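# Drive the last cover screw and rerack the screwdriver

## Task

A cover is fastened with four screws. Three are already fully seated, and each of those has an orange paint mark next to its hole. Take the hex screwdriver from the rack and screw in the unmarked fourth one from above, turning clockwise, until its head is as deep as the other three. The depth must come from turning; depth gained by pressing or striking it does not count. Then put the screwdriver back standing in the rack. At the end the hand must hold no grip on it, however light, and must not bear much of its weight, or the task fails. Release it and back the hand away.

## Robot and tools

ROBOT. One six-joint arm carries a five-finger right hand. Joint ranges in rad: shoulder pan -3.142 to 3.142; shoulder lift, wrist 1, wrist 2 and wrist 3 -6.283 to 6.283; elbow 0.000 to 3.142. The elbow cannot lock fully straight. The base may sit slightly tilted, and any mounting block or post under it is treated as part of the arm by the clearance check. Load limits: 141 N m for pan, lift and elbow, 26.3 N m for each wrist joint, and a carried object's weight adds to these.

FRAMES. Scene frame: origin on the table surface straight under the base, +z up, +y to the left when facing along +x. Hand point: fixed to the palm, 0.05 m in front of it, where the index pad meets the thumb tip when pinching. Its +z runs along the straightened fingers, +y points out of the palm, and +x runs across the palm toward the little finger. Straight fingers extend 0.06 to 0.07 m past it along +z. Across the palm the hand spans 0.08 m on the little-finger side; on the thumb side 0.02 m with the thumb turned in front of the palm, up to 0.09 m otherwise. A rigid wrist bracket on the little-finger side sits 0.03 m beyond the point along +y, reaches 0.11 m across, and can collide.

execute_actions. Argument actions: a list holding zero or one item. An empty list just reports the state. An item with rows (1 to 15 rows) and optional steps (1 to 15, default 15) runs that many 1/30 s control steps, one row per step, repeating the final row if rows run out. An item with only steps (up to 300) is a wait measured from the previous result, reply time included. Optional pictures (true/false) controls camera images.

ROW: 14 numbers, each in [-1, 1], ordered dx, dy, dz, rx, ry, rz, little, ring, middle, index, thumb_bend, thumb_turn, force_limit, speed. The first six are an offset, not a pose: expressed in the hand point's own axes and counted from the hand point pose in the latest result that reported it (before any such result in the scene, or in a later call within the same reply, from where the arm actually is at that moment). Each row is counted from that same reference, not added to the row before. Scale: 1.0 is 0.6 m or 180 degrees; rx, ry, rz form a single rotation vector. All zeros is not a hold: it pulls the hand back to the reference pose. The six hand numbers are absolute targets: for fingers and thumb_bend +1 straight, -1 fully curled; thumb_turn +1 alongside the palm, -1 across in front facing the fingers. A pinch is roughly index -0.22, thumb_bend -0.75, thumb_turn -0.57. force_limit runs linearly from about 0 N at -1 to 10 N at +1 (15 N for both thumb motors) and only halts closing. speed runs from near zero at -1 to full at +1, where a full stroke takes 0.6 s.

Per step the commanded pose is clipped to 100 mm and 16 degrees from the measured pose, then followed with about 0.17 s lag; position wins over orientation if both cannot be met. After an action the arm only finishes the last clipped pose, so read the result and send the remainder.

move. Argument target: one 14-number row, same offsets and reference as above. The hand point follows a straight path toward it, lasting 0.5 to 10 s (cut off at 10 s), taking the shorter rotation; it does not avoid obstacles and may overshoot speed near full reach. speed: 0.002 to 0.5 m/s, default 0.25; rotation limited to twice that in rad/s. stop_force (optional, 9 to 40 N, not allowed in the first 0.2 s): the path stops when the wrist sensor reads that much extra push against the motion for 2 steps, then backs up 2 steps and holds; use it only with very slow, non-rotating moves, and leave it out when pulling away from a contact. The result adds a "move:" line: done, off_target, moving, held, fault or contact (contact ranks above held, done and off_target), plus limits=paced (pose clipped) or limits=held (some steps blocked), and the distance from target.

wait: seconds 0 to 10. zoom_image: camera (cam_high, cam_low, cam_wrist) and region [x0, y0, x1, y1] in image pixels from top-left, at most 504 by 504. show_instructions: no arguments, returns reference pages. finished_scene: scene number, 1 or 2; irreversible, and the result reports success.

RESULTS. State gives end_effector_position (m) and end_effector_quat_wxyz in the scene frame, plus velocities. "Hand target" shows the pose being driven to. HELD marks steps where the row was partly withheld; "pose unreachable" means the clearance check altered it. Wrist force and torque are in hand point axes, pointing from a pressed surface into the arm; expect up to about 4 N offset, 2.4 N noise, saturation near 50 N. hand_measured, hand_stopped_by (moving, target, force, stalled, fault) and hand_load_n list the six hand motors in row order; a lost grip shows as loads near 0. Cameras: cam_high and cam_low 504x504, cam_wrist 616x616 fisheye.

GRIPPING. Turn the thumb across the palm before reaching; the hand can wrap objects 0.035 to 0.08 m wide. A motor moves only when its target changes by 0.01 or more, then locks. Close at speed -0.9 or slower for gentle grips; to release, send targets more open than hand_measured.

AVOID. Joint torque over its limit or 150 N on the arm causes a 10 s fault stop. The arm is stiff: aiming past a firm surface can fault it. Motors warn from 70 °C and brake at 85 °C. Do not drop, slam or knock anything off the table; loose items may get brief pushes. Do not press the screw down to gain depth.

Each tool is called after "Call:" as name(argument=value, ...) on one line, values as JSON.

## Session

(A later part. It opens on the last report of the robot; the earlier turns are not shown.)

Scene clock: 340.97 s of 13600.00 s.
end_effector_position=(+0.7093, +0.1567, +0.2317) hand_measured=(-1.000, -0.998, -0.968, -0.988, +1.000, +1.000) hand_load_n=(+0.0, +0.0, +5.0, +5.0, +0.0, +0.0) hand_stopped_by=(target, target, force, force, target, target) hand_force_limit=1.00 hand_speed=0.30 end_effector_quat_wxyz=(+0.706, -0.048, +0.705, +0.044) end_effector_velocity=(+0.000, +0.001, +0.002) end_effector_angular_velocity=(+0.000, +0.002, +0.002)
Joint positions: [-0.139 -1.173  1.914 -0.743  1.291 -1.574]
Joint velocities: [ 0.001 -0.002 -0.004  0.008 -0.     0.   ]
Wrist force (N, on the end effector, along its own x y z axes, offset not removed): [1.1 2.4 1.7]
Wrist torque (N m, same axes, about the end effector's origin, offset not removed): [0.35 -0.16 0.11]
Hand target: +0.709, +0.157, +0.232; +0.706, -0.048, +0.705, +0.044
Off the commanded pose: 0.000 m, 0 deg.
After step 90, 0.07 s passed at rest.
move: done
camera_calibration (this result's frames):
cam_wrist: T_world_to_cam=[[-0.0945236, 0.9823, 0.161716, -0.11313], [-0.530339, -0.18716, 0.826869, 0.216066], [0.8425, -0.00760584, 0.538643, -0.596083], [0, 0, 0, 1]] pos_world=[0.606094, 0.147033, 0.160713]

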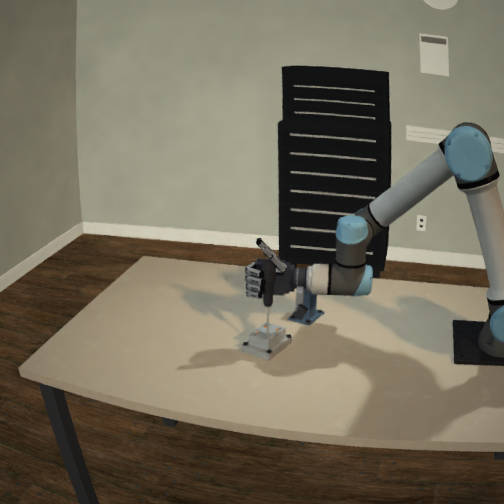

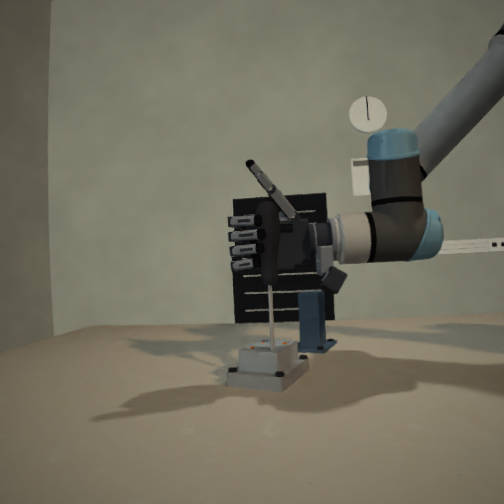

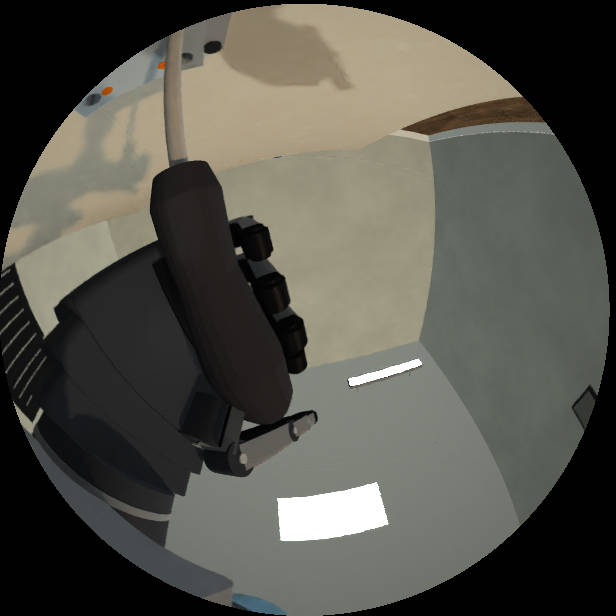

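Call:
execute_actions(actions=[])

Scene clock: 344.27 s of 13600.00 s.
end_effector_position=(+0.7094, +0.1567, +0.2321) hand_measured=(-1.000, -0.998, -0.968, -0.988, +1.000, +1.000) hand_load_n=(+0.0, +0.0, +5.0, +5.0, +0.0, +0.0) hand_stopped_by=(target, target, force, force, target, target) hand_force_limit=1.00 hand_speed=0.30 end_effector_quat_wxyz=(+0.706, -0.048, +0.705, +0.044) end_effector_velocity=(+0.000, -0.000, -0.000) end_effector_angular_velocity=(+0.000, +0.000, -0.002)
Joint positions: [-0.139 -1.173  1.914 -0.742  1.291 -1.574]
Joint velocities: [ 0.     0.     0.001 -0.     0.002 -0.   ]
Wrist force (N, on the end effector, along its own x y z axes, offset not removed): [1.2 2.7 1.5]
Wrist torque (N m, same axes, about the end effector's origin, offset not removed): [0.44 -0.07 0.14]
Hand target: +0.709, +0.157, +0.232; +0.706, -0.048, +0.705, +0.044
Off the commanded pose: 0.000 m, 0 deg.
Steps of this call (steps 1 to 90: nothing new was sent; then 0.30 s passed at rest). Readings (end_effector_position | what the end effector reports):
1: (+0.7093, +0.1567, +0.2318) | hand_measured=(-1.000, -0.998, -0.968, -0.988, +1.000, +1.000) hand_load_n=(+0.0, +0.0, +5.0, +5.0, +0.0, +0.0) hand_stopped_by=(target, target, force, force, target, target) hand_force_limit=1.00 hand_speed=0.30
2: (+0.7094, +0.1567, +0.2319) | hand_measured=(-1.000, -0.998, -0.968, -0.988, +1.000, +1.000) hand_load_n=(+0.0, +0.0, +5.0, +5.0, +0.0, +0.0) hand_stopped_by=(target, target, force, force, target, target) hand_force_limit=1.00 hand_speed=0.30
4: (+0.7094, +0.1567, +0.2319) | hand_measured=(-1.000, -0.998, -0.968, -0.988, +1.000, +1.000) hand_load_n=(+0.0, +0.0, +5.0, +5.0, +0.0, +0.0) hand_stopped_by=(target, target, force, force, target, target) hand_force_limit=1.00 hand_speed=0.30
8: (+0.7094, +0.1567, +0.2320) | hand_measured=(-1.000, -0.998, -0.968, -0.988, +1.000, +1.000) hand_load_n=(+0.0, +0.0, +5.0, +5.0, +0.0, +0.0) hand_stopped_by=(target, target, force, force, target, target) hand_force_limit=1.00 hand_speed=0.30
90: the state above
camera_calibration (this result's frames):
cam_wrist: T_world_to_cam=[[-0.0945216, 0.982299, 0.16172, -0.113189], [-0.530326, -0.187163, 0.826876, 0.215852], [0.842508, -0.00760672, 0.53863, -0.59635], [0, 0, 0, 1]] pos_world=[0.606203, 0.147049, 0.161034]

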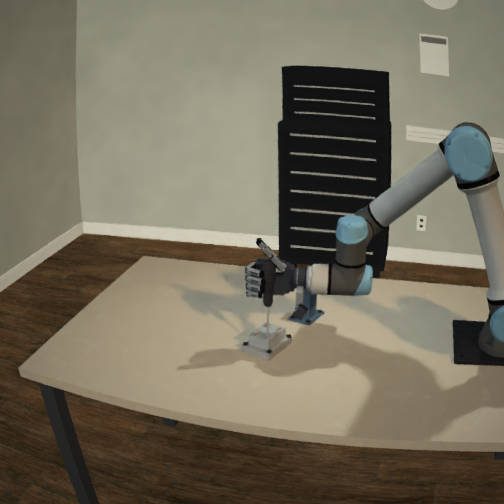

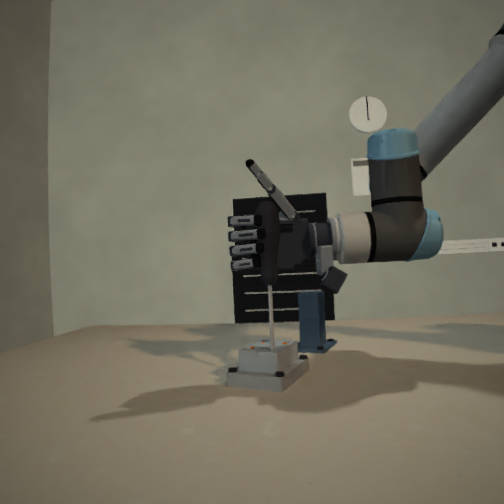

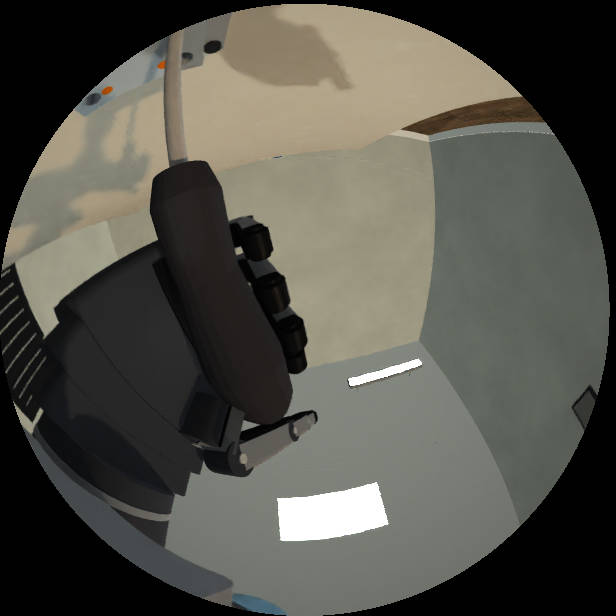

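Call:
move(target=[0.012,0,0,0,0,0,-1,-1,-1,-1,1,1,1,0.3], speed=0.003, stop_force=9)

Call:
move(target=[-0.0005,0,0,0,0,0,-0.92,-0.92,-0.9,-0.92,1,1,1,0.3], speed=0.01)

Call:
move(target=[0,-0.0528,0.0118,0.1667,0,0,-0.92,-0.92,-0.9,-0.92,1,1,1,0.3], speed=0.1)

Call:
zoom_image(camera="cam_low", region=[220,260,330,370])

Scene clock: 348.73 s of 13600.00 s.
end_effector_position=(+0.7094, +0.1567, +0.2250) hand_measured=(-1.000, -0.998, -0.968, -0.988, +1.000, +1.000) hand_load_n=(+0.0, +0.0, +5.0, +5.0, +0.0, +0.0) hand_stopped_by=(target, target, force, force, target, target) hand_force_limit=1.00 hand_speed=0.30 end_effector_quat_wxyz=(+0.706, -0.048, +0.705, +0.044) end_effector_velocity=(-0.000, +0.001, -0.000) end_effector_angular_velocity=(-0.000, -0.001, +0.002)
Joint positions: [-0.139 -1.161  1.919 -0.76   1.291 -1.574]
Joint velocities: [ 0.001  0.001  0.    -0.002 -0.001 -0.   ]
Wrist force (N, on the end effector, along its own x y z axes, offset not removed): [1.2 2.0 0.5]
Wrist torque (N m, same axes, about the end effector's origin, offset not removed): [0.39 -0.09 0.08]
Hand target: +0.709, +0.157, +0.225; +0.706, -0.048, +0.705, +0.044
Off the commanded pose: 0.000 m, 0 deg.
move: done
camera_calibration (this result's frames):
cam_wrist: T_world_to_cam=[[-0.0945741, 0.982294, 0.161721, -0.112005], [-0.530311, -0.187192, 0.826879, 0.221714], [0.842511, -0.00756139, 0.538625, -0.592532], [0, 0, 0, 1]] pos_world=[0.6062, 0.147045, 0.153936]

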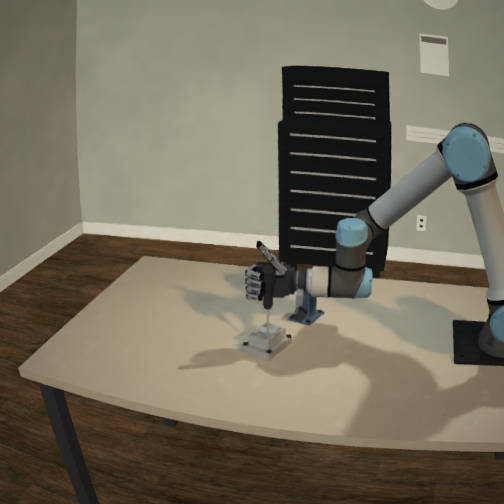

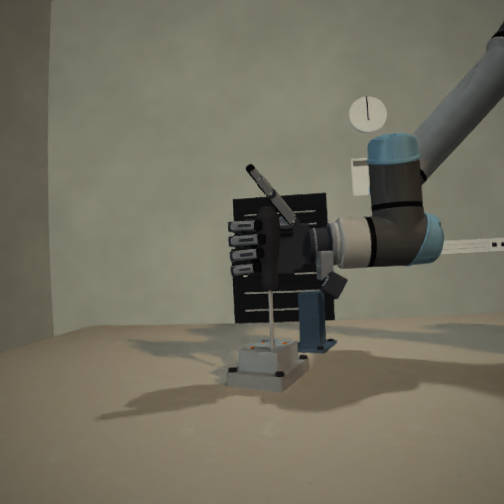

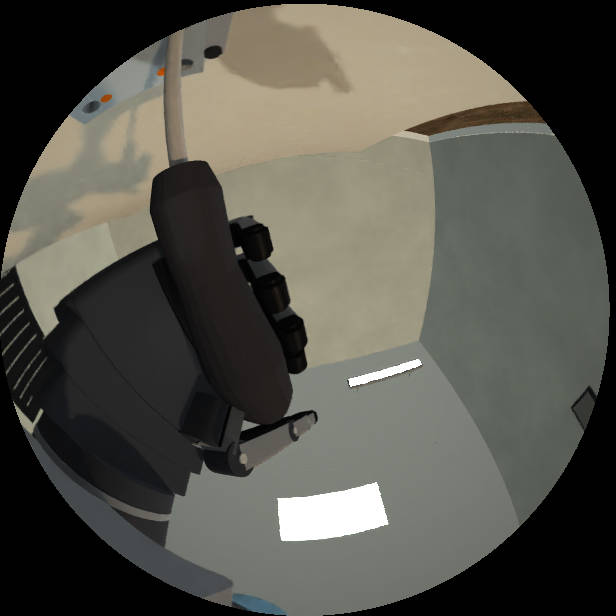

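Scene clock: 349.43 s of 13600.00 s.
end_effector_position=(+0.7093, +0.1567, +0.2251) hand_measured=(-0.920, -0.920, -0.900, -0.920, +1.000, +1.000) hand_load_n=(+0.0, +0.0, +0.0, +0.0, +0.0, +0.0) hand_stopped_by=(target, target, target, target, target, target) hand_force_limit=1.00 hand_speed=0.30 end_effector_quat_wxyz=(+0.706, -0.048, +0.705, +0.044) end_effector_velocity=(-0.000, -0.000, -0.000) end_effector_angular_velocity=(+0.000, +0.000, -0.001)
Joint positions: [-0.139 -1.162  1.919 -0.759  1.291 -1.574]
Joint velocities: [-0.    -0.     0.001 -0.001  0.001 -0.   ]
Wrist force (N, on the end effector, along its own x y z axes, offset not removed): [-0.3 1.8 1.5]
Wrist torque (N m, same axes, about the end effector's origin, offset not removed): [0.20 -0.10 0.11]
Hand target: +0.709, +0.157, +0.225; +0.706, -0.048, +0.705, +0.044
Off the commanded pose: 0.000 m, 0 deg.
move: done
camera_calibration (this result's frames):
cam_wrist: T_world_to_cam=[[-0.0945399, 0.982288, 0.161779, -0.112087], [-0.530113, -0.187224, 0.826999, 0.221383], [0.84264, -0.00757691, 0.538424, -0.592593], [0, 0, 0, 1]] pos_world=[0.606104, 0.14706, 0.154116]

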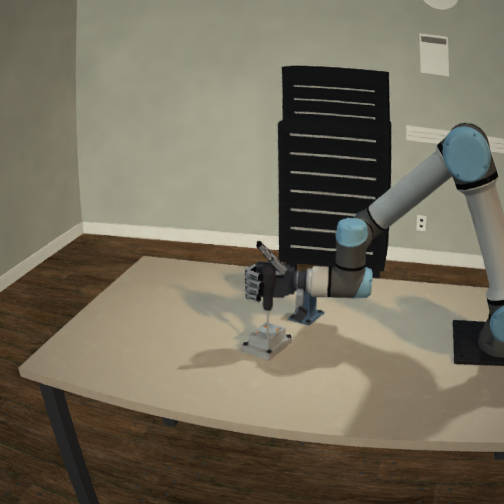

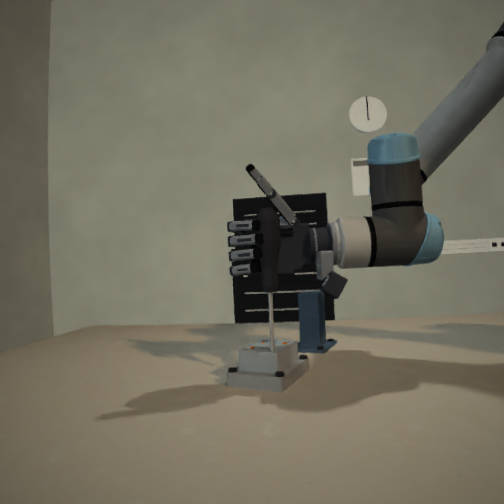

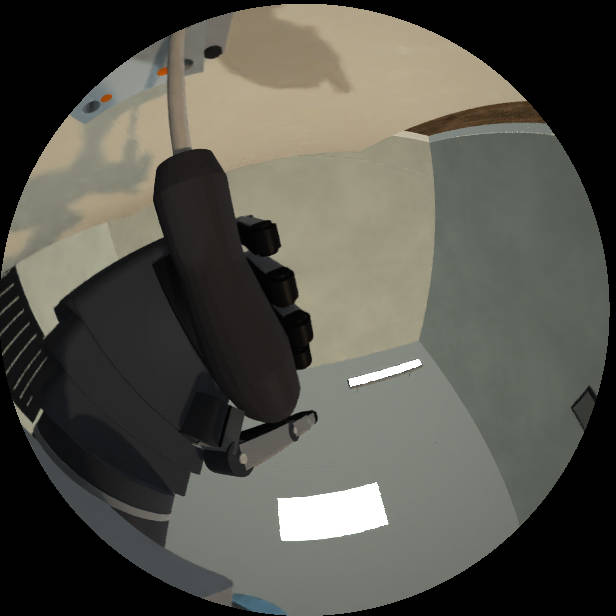

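Scene clock: 352.47 s of 13600.00 s.
end_effector_position=(+0.7205, +0.1263, +0.2253) hand_measured=(-0.920, -0.920, -0.900, -0.920, +1.000, +1.000) hand_load_n=(+0.0, +0.0, +0.0, +0.0, +0.0, +0.0) hand_stopped_by=(target, target, target, target, target, target) hand_force_limit=1.00 hand_speed=0.30 end_effector_quat_wxyz=(+0.694, +0.136, +0.693, -0.139) end_effector_velocity=(+0.000, -0.001, -0.000) end_effector_angular_velocity=(+0.000, +0.001, -0.015)
Joint positions: [ 0.079 -1.121  1.855 -0.737  2.031 -1.574]
Joint velocities: [ 0.007  0.004 -0.006  0.003  0.022 -0.   ]
Wrist force (N, on the end effector, along its own x y z axes, offset not removed): [0.7 2.3 1.5]
Wrist torque (N m, same axes, about the end effector's origin, offset not removed): [0.36 -0.17 0.08]
Hand target: +0.721, +0.126, +0.225; +0.694, +0.137, +0.693, -0.140
Off the commanded pose: 0.000 m, 0 deg.
move: done
camera_calibration (this result's frames):
cam_wrist: T_world_to_cam=[[0.407187, 0.898727, 0.162751, -0.432417], [-0.555177, 0.102054, 0.825447, 0.203335], [0.725242, -0.426467, 0.540508, -0.465299], [0, 0, 0, 1]] pos_world=[0.626416, 0.169439, 0.154032]

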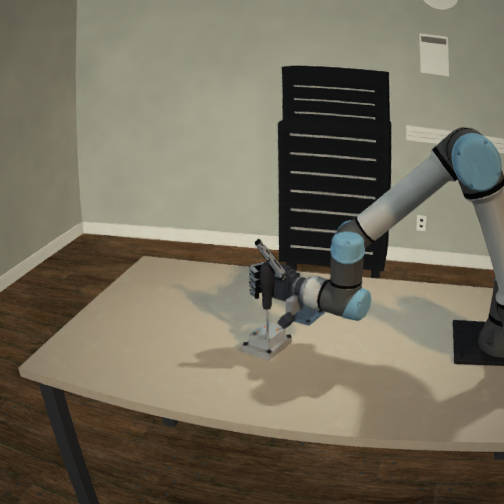

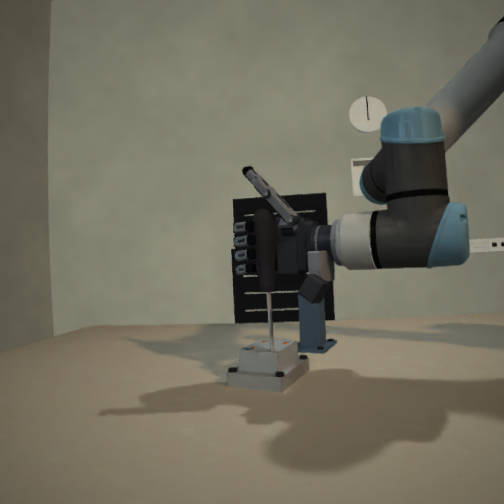

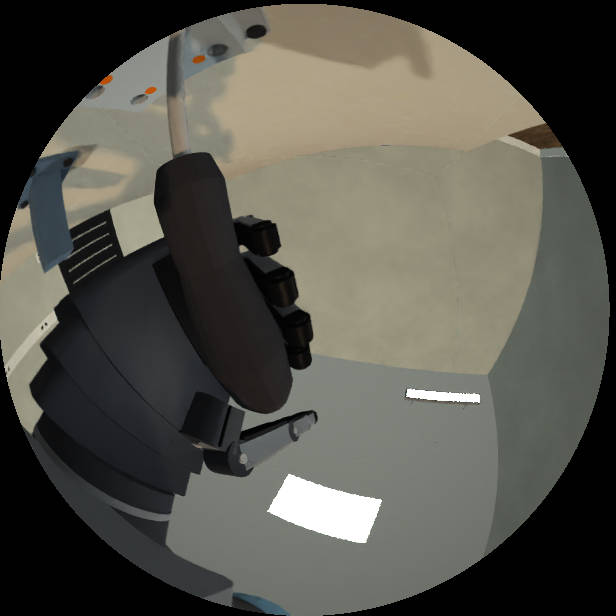

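Region (220, 260, 330, 370) of cam_low's 504x504 image, scaled by 4.582, with more detail than that image has.

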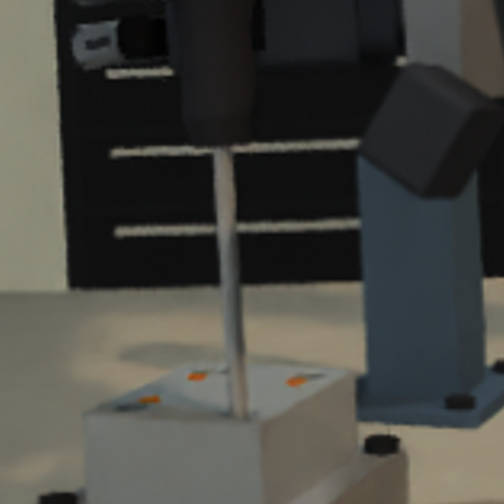

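Call:
move(target=[0,0.0398,-0.0367,-0.1667,0,0,-0.9,-0.9,-0.88,-0.9,1,1,1,0.3], speed=0.2)

Call:
zoom_image(camera="cam_low", region=[220,260,330,370])

Call:
move(target=[0,0,0,0,0,0,-1,-1,-1,-1,1,1,1,0.3])

Call:
move(target=[0.0005,-0.0528,0.0118,0.1667,0,0,-1,-1,-1,-1,1,1,1,0.3], speed=0.15)

Call:
zoom_image(camera="cam_low", region=[220,260,330,370])

Scene clock: 355.43 s of 13600.00 s.
end_effector_position=(+0.7092, +0.1567, +0.2251) hand_measured=(-0.900, -0.900, -0.880, -0.900, +1.000, +1.000) hand_load_n=(+0.0, +0.0, +0.0, +0.0, +0.0, +0.0) hand_stopped_by=(target, target, target, target, target, target) hand_force_limit=1.00 hand_speed=0.30 end_effector_quat_wxyz=(+0.706, -0.047, +0.705, +0.044) end_effector_velocity=(+0.000, +0.001, +0.000) end_effector_angular_velocity=(-0.001, +0.000, +0.017)
Joint positions: [-0.139 -1.162  1.92  -0.759  1.291 -1.574]
Joint velocities: [-0.006  0.002 -0.004  0.003 -0.023 -0.001]
Wrist force (N, on the end effector, along its own x y z axes, offset not removed): [-0.1 1.2 -0.2]
Wrist torque (N m, same axes, about the end effector's origin, offset not removed): [0.28 -0.04 0.05]
Hand target: +0.709, +0.157, +0.225; +0.706, -0.048, +0.705, +0.045
Off the commanded pose: 0.000 m, 0 deg.
move: done
camera_calibration (this result's frames):
cam_wrist: T_world_to_cam=[[-0.0942385, 0.982315, 0.161794, -0.112285], [-0.530177, -0.187074, 0.826992, 0.22131], [0.842634, -0.00784483, 0.53843, -0.59239], [0, 0, 0, 1]] pos_world=[0.60592, 0.147053, 0.154106]

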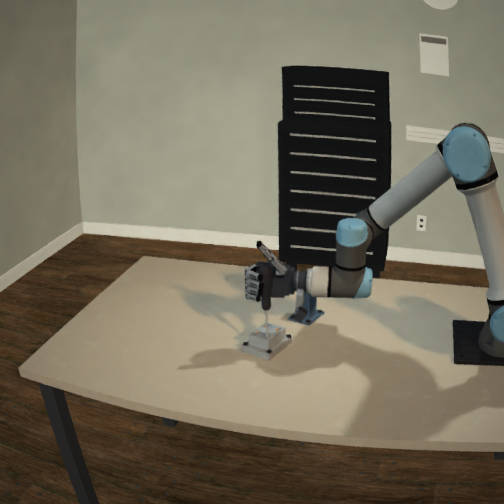

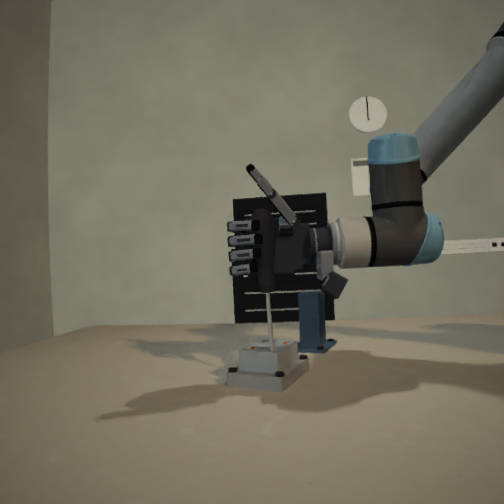

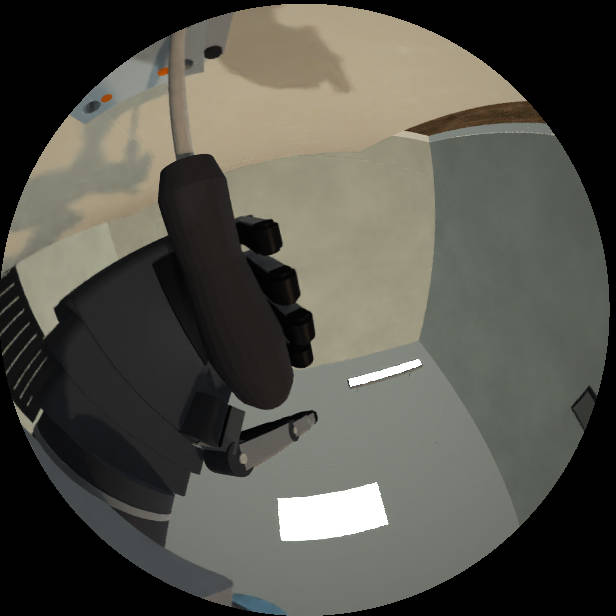

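Region (220, 260, 330, 370) of cam_low's 504x504 image, scaled by 4.582, with more detail than that image has.

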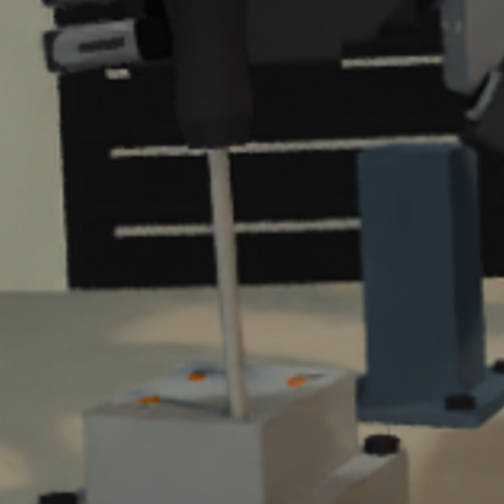

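Scene clock: 355.93 s of 13600.00 s.
end_effector_position=(+0.7092, +0.1565, +0.2251) hand_measured=(-1.000, -1.000, -0.980, -0.998, +1.000, +1.000) hand_load_n=(+0.0, +0.5, +11.0, +7.0, +0.0, +0.0) hand_stopped_by=(target, target, force, target, target, target) hand_force_limit=1.00 hand_speed=0.30 end_effector_quat_wxyz=(+0.706, -0.047, +0.705, +0.044) end_effector_velocity=(+0.000, +0.000, -0.000) end_effector_angular_velocity=(+0.000, +0.000, -0.000)
Joint positions: [-0.139 -1.162  1.92  -0.759  1.291 -1.574]
Joint velocities: [ 0.     0.    -0.     0.     0.001 -0.   ]
Wrist force (N, on the end effector, along its own x y z axes, offset not removed): [-2.0 3.9 1.3]
Wrist torque (N m, same axes, about the end effector's origin, offset not removed): [0.62 0.06 0.10]
Hand target: +0.709, +0.157, +0.225; +0.706, -0.047, +0.705, +0.044
Off the commanded pose: 0.000 m, 0 deg.
move: done
camera_calibration (this result's frames):
cam_wrist: T_world_to_cam=[[-0.0940747, 0.982338, 0.161749, -0.112251], [-0.530216, -0.186947, 0.826995, 0.221327], [0.842627, -0.00796234, 0.538438, -0.592434], [0, 0, 0, 1]] pos_world=[0.605992, 0.146927, 0.154109]

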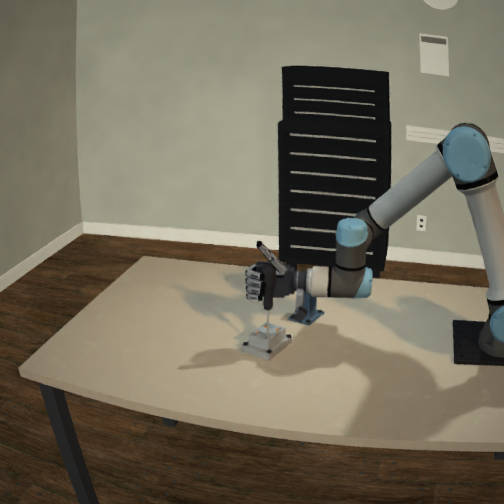

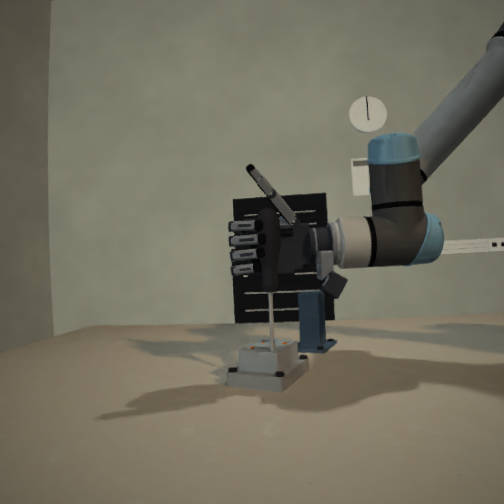

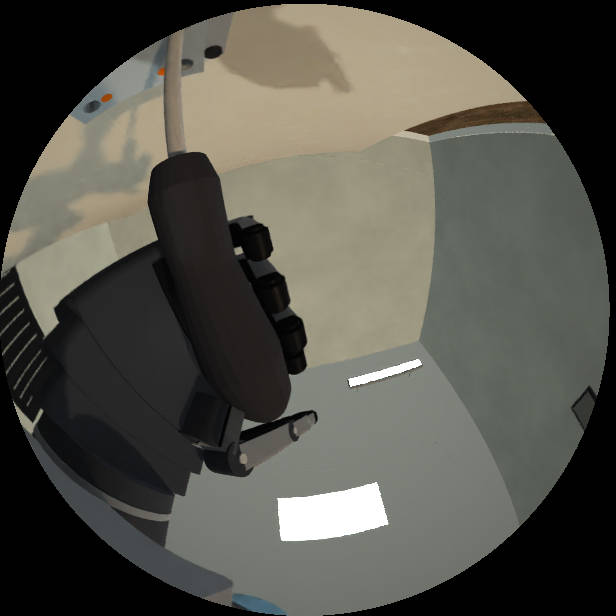

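Scene clock: 358.17 s of 13600.00 s.
end_effector_position=(+0.7204, +0.1262, +0.2250) hand_measured=(-1.000, -1.000, -0.980, -0.998, +1.000, +1.000) hand_load_n=(+0.0, +0.5, +10.5, +6.5, +0.0, +0.0) hand_stopped_by=(target, target, force, target, target, target) hand_force_limit=1.00 hand_speed=0.30 end_effector_quat_wxyz=(+0.694, +0.136, +0.693, -0.139) end_effector_velocity=(+0.001, -0.001, +0.000) end_effector_angular_velocity=(+0.000, -0.001, -0.016)
Joint positions: [ 0.079 -1.12   1.855 -0.738  2.031 -1.574]
Joint velocities: [ 0.007  0.004 -0.008  0.003  0.024 -0.   ]
Wrist force (N, on the end effector, along its own x y z axes, offset not removed): [-11.8 2.8 0.3]
Wrist torque (N m, same axes, about the end effector's origin, offset not removed): [0.49 0.80 -0.17]
Hand target: +0.720, +0.126, +0.225; +0.694, +0.137, +0.693, -0.140
Off the commanded pose: 0.000 m, 0 deg.
move: done
camera_calibration (this result's frames):
cam_wrist: T_world_to_cam=[[0.407381, 0.898663, 0.162622, -0.432259], [-0.55515, 0.102289, 0.825437, 0.203482], [0.725155, -0.426547, 0.540563, -0.465042], [0, 0, 0, 1]] pos_world=[0.626285, 0.169279, 0.153718]

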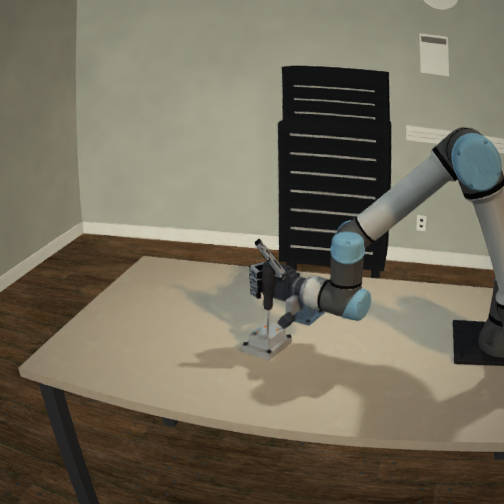

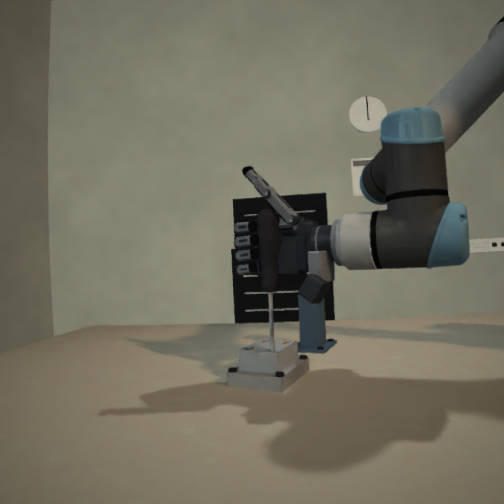

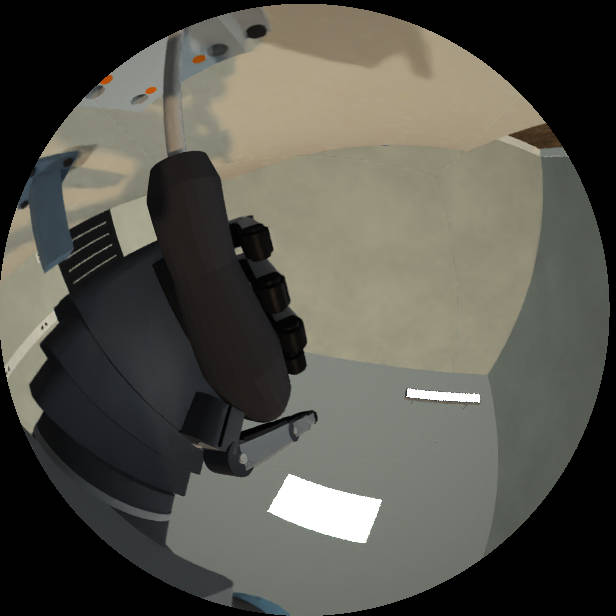

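Region (220, 260, 330, 370) of cam_low's 504x504 image, scaled by 4.582, with more detail than that image has.

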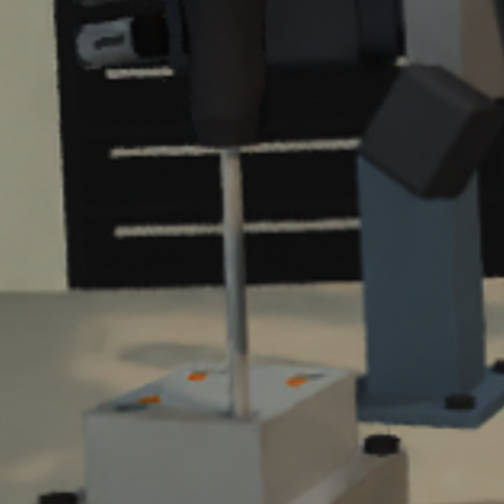

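Call:
move(target=[-0.0004,0.0398,-0.0367,-0.1667,0,0,-0.9,-0.9,-0.88,-0.9,1,1,1,0.6], speed=0.2)

Call:
move(target=[0,0.0398,-0.0367,-0.1667,0,0,-0.9,-0.9,-0.88,-0.9,1,1,1,0.6], speed=0.3)

Call:
execute_actions(actions=[{"rows":[[0,0,0,0,0,0,-1,-1,-1,-1,1,1,1,0.3]],"steps":12}], pictures=false)

Call:
move(target=[0,-0.0528,0.0118,0.1667,0,0,-1,-1,-1,-1,1,1,1,0.3], speed=0.25)

Call:
move(target=[0,-0.0528,0.0118,0.1667,0,0,-1,-1,-1,-1,1,1,1,0.3], speed=0.25)

Call:
zoom_image(camera="cam_low", region=[220,260,330,370])

Scene clock: 362.20 s of 13600.00 s.
end_effector_position=(+0.7090, +0.1565, +0.2250) hand_measured=(-0.900, -0.900, -0.880, -0.900, +1.000, +1.000) hand_load_n=(+0.0, +0.0, +0.0, +0.0, +0.0, +0.0) hand_stopped_by=(target, target, target, target, target, target) hand_force_limit=1.00 hand_speed=0.60 end_effector_quat_wxyz=(+0.706, -0.047, +0.705, +0.044) end_effector_velocity=(+0.000, +0.000, +0.001) end_effector_angular_velocity=(-0.001, -0.001, +0.016)
Joint positions: [-0.139 -1.162  1.921 -0.76   1.291 -1.574]
Joint velocities: [-0.007  0.002 -0.004  0.001 -0.023 -0.001]
Wrist force (N, on the end effector, along its own x y z axes, offset not removed): [0.3 3.5 0.8]
Wrist torque (N m, same axes, about the end effector's origin, offset not removed): [0.55 -0.05 0.18]
Hand target: +0.709, +0.157, +0.225; +0.706, -0.048, +0.705, +0.045
Off the commanded pose: 0.000 m, 0 deg.
move: done
camera_calibration (this result's frames):
cam_wrist: T_world_to_cam=[[-0.0940262, 0.982366, 0.161604, -0.112239], [-0.530218, -0.186799, 0.827028, 0.22125], [0.842631, -0.00792311, 0.538432, -0.592224], [0, 0, 0, 1]] pos_world=[0.605784, 0.146897, 0.154031]

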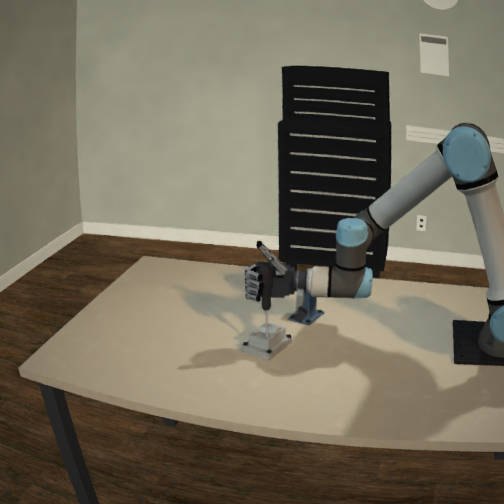

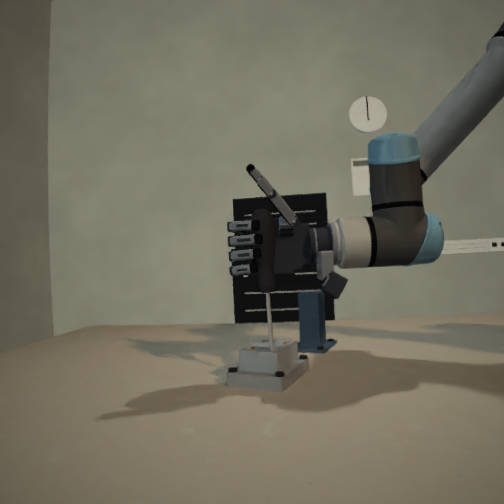

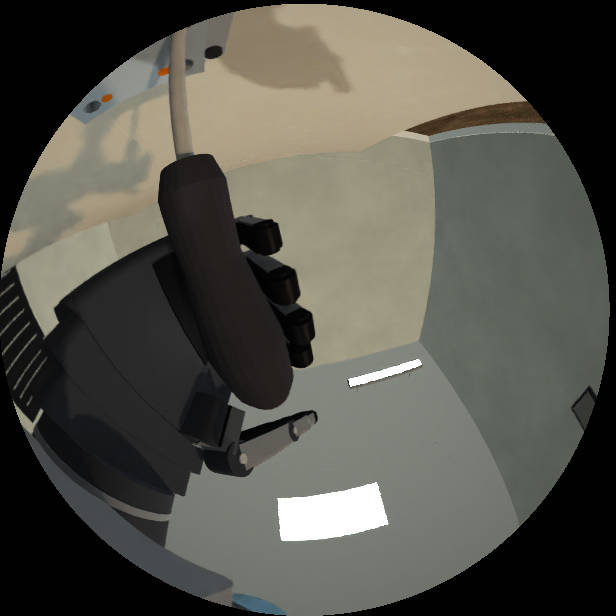

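Scene clock: 363.70 s of 13600.00 s.
end_effector_position=(+0.6840, +0.1771, +0.2248) hand_measured=(-0.900, -0.900, -0.880, -0.900, +1.000, +1.000) hand_load_n=(+0.0, +0.0, +0.0, +0.0, +0.0, +0.0) hand_stopped_by=(target, target, target, target, target, target) hand_force_limit=1.00 hand_speed=0.60 end_effector_quat_wxyz=(+0.670, -0.228, +0.670, +0.225) end_effector_velocity=(-0.000, +0.001, +0.000) end_effector_angular_velocity=(-0.001, +0.001, +0.014)
Joint positions: [-0.292 -1.069  1.767 -0.696  0.617 -1.576]
Joint velocities: [-0.002  0.004 -0.009  0.008 -0.016 -0.002]
Wrist force (N, on the end effector, along its own x y z axes, offset not removed): [0.4 2.7 1.0]
Wrist torque (N m, same axes, about the end effector's origin, offset not removed): [0.49 -0.10 0.01]
Hand target: +0.684, +0.177, +0.225; +0.669, -0.229, +0.670, +0.225
Off the commanded pose: 0.000 m, 0 deg.
move: done
camera_calibration (this result's frames):
cam_wrist: T_world_to_cam=[[-0.570819, 0.804911, 0.162122, 0.222607], [-0.364452, -0.425315, 0.828421, 0.140574], [0.735758, 0.413793, 0.53613, -0.57196], [0, 0, 0, 1]] pos_world=[0.599125, 0.117282, 0.154101]

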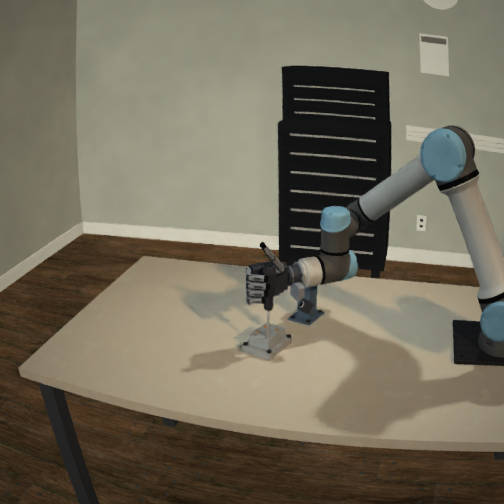

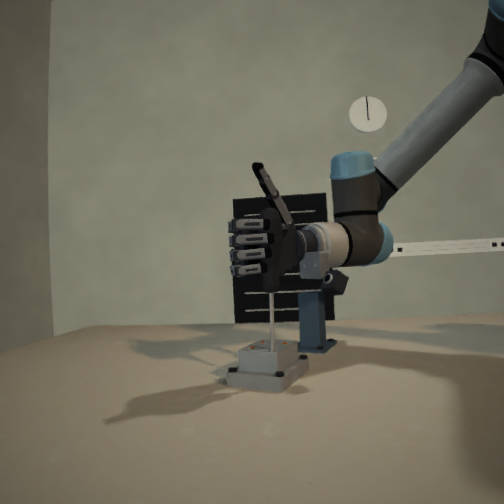

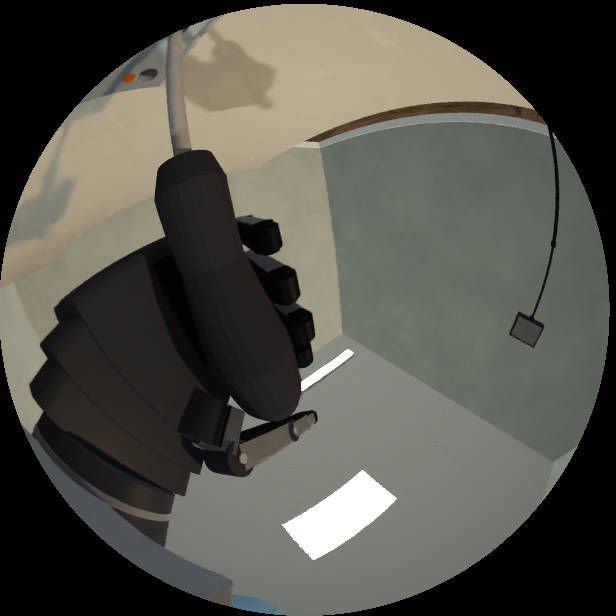

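Scene clock: 364.10 s of 13600.00 s.
end_effector_position=(+0.6841, +0.1771, +0.2248) hand_measured=(-1.000, -0.998, -0.956, -0.986, +1.000, +1.000) hand_load_n=(+0.0, +4.5, +10.0, +11.0, +0.0, +0.0) hand_stopped_by=(target, target, force, force, target, target) hand_force_limit=1.00 hand_speed=0.30 end_effector_quat_wxyz=(+0.670, -0.228, +0.670, +0.225) end_effector_velocity=(-0.000, -0.000, +0.000) end_effector_angular_velocity=(-0.000, -0.001, -0.000)
Joint positions: [-0.292 -1.069  1.767 -0.696  0.617 -1.576]
Joint velocities: [-0.001 -0.001  0.    -0.001 -0.    -0.   ]
Wrist force (N, on the end effector, along its own x y z axes, offset not removed): [-0.1 3.0 2.9]
Wrist torque (N m, same axes, about the end effector's origin, offset not removed): [0.21 -0.55 0.37]
Hand target: +0.684, +0.177, +0.225; +0.670, -0.228, +0.670, +0.225
Off the commanded pose: 0.000 m, 0 deg.
Steps of this call (steps 1 to 12: all 12 steps of this action). Readings (end_effector_position | what the end effector reports):
1: (+0.6840, +0.1772, +0.2248) | hand_measured=(-0.900, -0.900, -0.880, -0.900, +1.000, +1.000) hand_load_n=(+0.0, +0.0, +0.0, +0.0, +0.0, +0.0) hand_stopped_by=(moving, moving, moving, moving, target, target) hand_force_limit=1.00 hand_speed=0.30
2: (+0.6840, +0.1772, +0.2248) | hand_measured=(-0.900, -0.900, -0.880, -0.900, +1.000, +1.000) hand_load_n=(+0.0, +0.0, +0.0, +0.0, +0.0, +0.0) hand_stopped_by=(moving, moving, moving, moving, target, target) hand_force_limit=1.00 hand_speed=0.30
4: (+0.6840, +0.1772, +0.2248) | hand_measured=(-0.966, -0.966, -0.942, -0.964, +1.000, +1.000) hand_load_n=(+0.0, +0.0, +8.0, +5.5, +0.0, +0.0) hand_stopped_by=(moving, moving, moving, moving, target, target) hand_force_limit=1.00 hand_speed=0.30
8: (+0.6841, +0.1771, +0.2248) | hand_measured=(-1.000, -0.998, -0.956, -0.986, +1.000, +1.000) hand_load_n=(+0.0, +4.5, +10.0, +11.0, +0.0, +0.0) hand_stopped_by=(target, target, force, force, target, target) hand_force_limit=1.00 hand_speed=0.30
12: the state above

Scene clock: 365.97 s of 13600.00 s.
end_effector_position=(+0.7089, +0.1563, +0.2252) hand_measured=(-1.000, -0.998, -0.956, -0.986, +1.000, +1.000) hand_load_n=(+0.0, +5.0, +10.5, +11.0, +0.0, -0.5) hand_stopped_by=(target, target, force, force, target, target) hand_force_limit=1.00 hand_speed=0.30 end_effector_quat_wxyz=(+0.706, -0.048, +0.705, +0.044) end_effector_velocity=(+0.001, +0.000, +0.000) end_effector_angular_velocity=(+0.000, -0.001, -0.015)
Joint positions: [-0.14  -1.163  1.921 -0.76   1.291 -1.574]
Joint velocities: [ 0.008  0.    -0.001 -0.001  0.023  0.   ]
Wrist force (N, on the end effector, along its own x y z axes, offset not removed): [0.1 4.2 2.3]
Wrist torque (N m, same axes, about the end effector's origin, offset not removed): [0.44 -0.36 0.41]
Hand target: +0.709, +0.156, +0.225; +0.706, -0.047, +0.705, +0.043
Off the commanded pose: 0.000 m, 0 deg.
move: done
camera_calibration (this result's frames):
cam_wrist: T_world_to_cam=[[-0.0943197, 0.982343, 0.161575, -0.111895], [-0.530476, -0.186931, 0.826832, 0.221278], [0.842436, -0.00772538, 0.538741, -0.59212], [0, 0, 0, 1]] pos_world=[0.605652, 0.146709, 0.154119]

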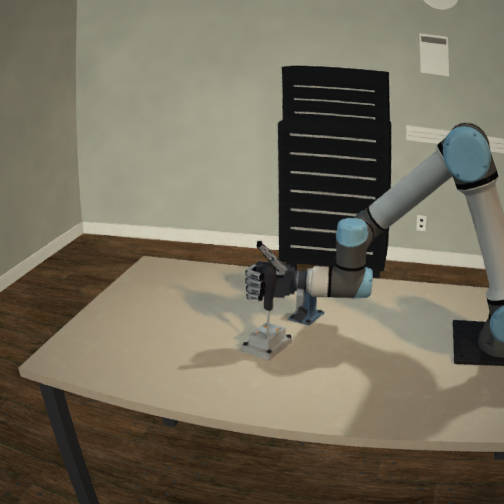

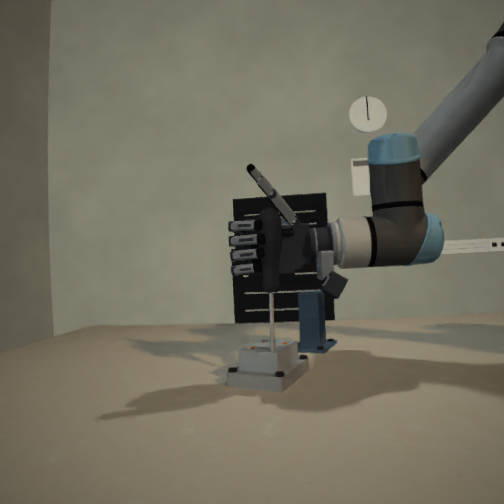

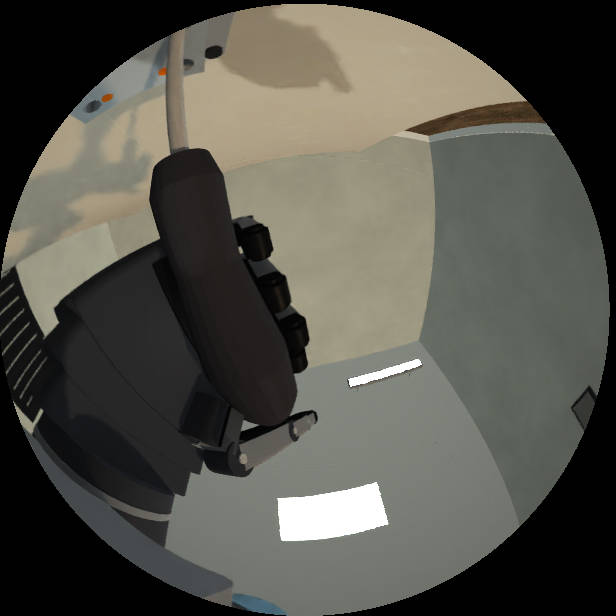

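Scene clock: 367.60 s of 13600.00 s.
end_effector_position=(+0.7200, +0.1260, +0.2253) hand_measured=(-1.000, -0.998, -0.956, -0.986, +1.000, +1.000) hand_load_n=(+0.0, +4.5, +10.0, +11.0, +0.0, +0.0) hand_stopped_by=(target, target, force, force, target, target) hand_force_limit=1.00 hand_speed=0.30 end_effector_quat_wxyz=(+0.694, +0.136, +0.693, -0.139) end_effector_velocity=(+0.001, -0.001, +0.000) end_effector_angular_velocity=(+0.002, -0.001, -0.017)
Joint positions: [ 0.079 -1.122  1.857 -0.739  2.031 -1.575]
Joint velocities: [ 0.007  0.004 -0.008  0.004  0.024  0.002]
Wrist force (N, on the end effector, along its own x y z axes, offset not removed): [1.4 4.5 1.2]
Wrist torque (N m, same axes, about the end effector's origin, offset not removed): [0.49 -0.50 0.59]
Hand target: +0.720, +0.126, +0.225; +0.694, +0.137, +0.693, -0.140
Off the commanded pose: 0.000 m, 0 deg.
move: done
camera_calibration (this result's frames):
cam_wrist: T_world_to_cam=[[0.407158, 0.898754, 0.162676, -0.431847], [-0.555473, 0.102277, 0.825221, 0.20329], [0.725032, -0.426357, 0.540877, -0.465033], [0, 0, 0, 1]] pos_world=[0.625916, 0.169062, 0.154018]

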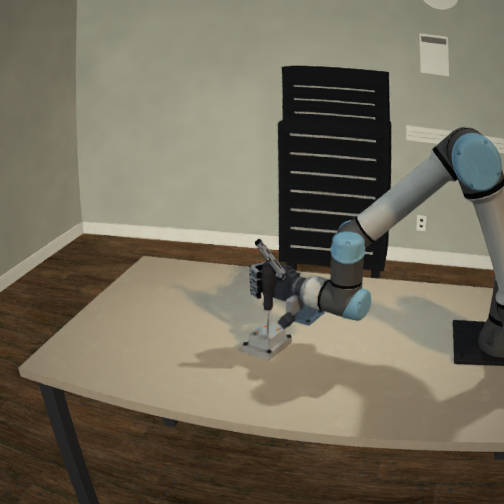

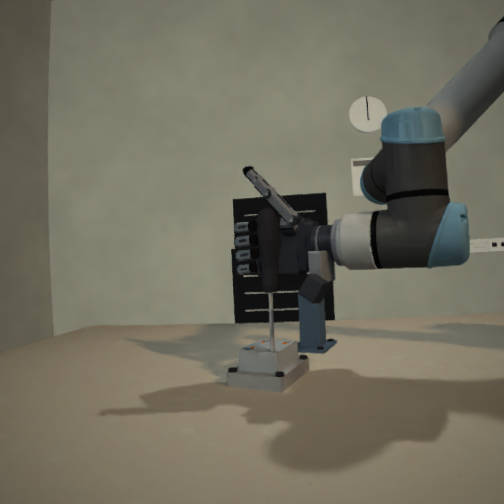

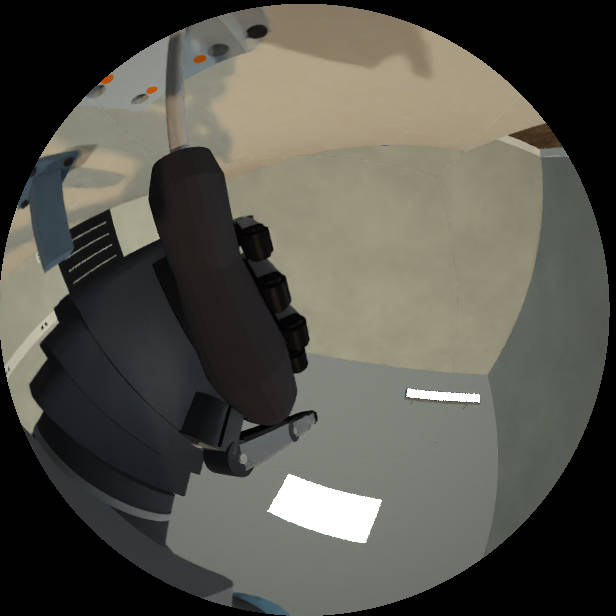

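Region (220, 260, 330, 370) of cam_low's 504x504 image, scaled by 4.582, with more detail than that image has.

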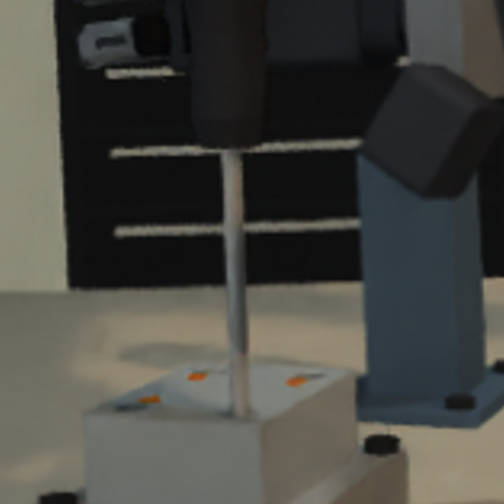

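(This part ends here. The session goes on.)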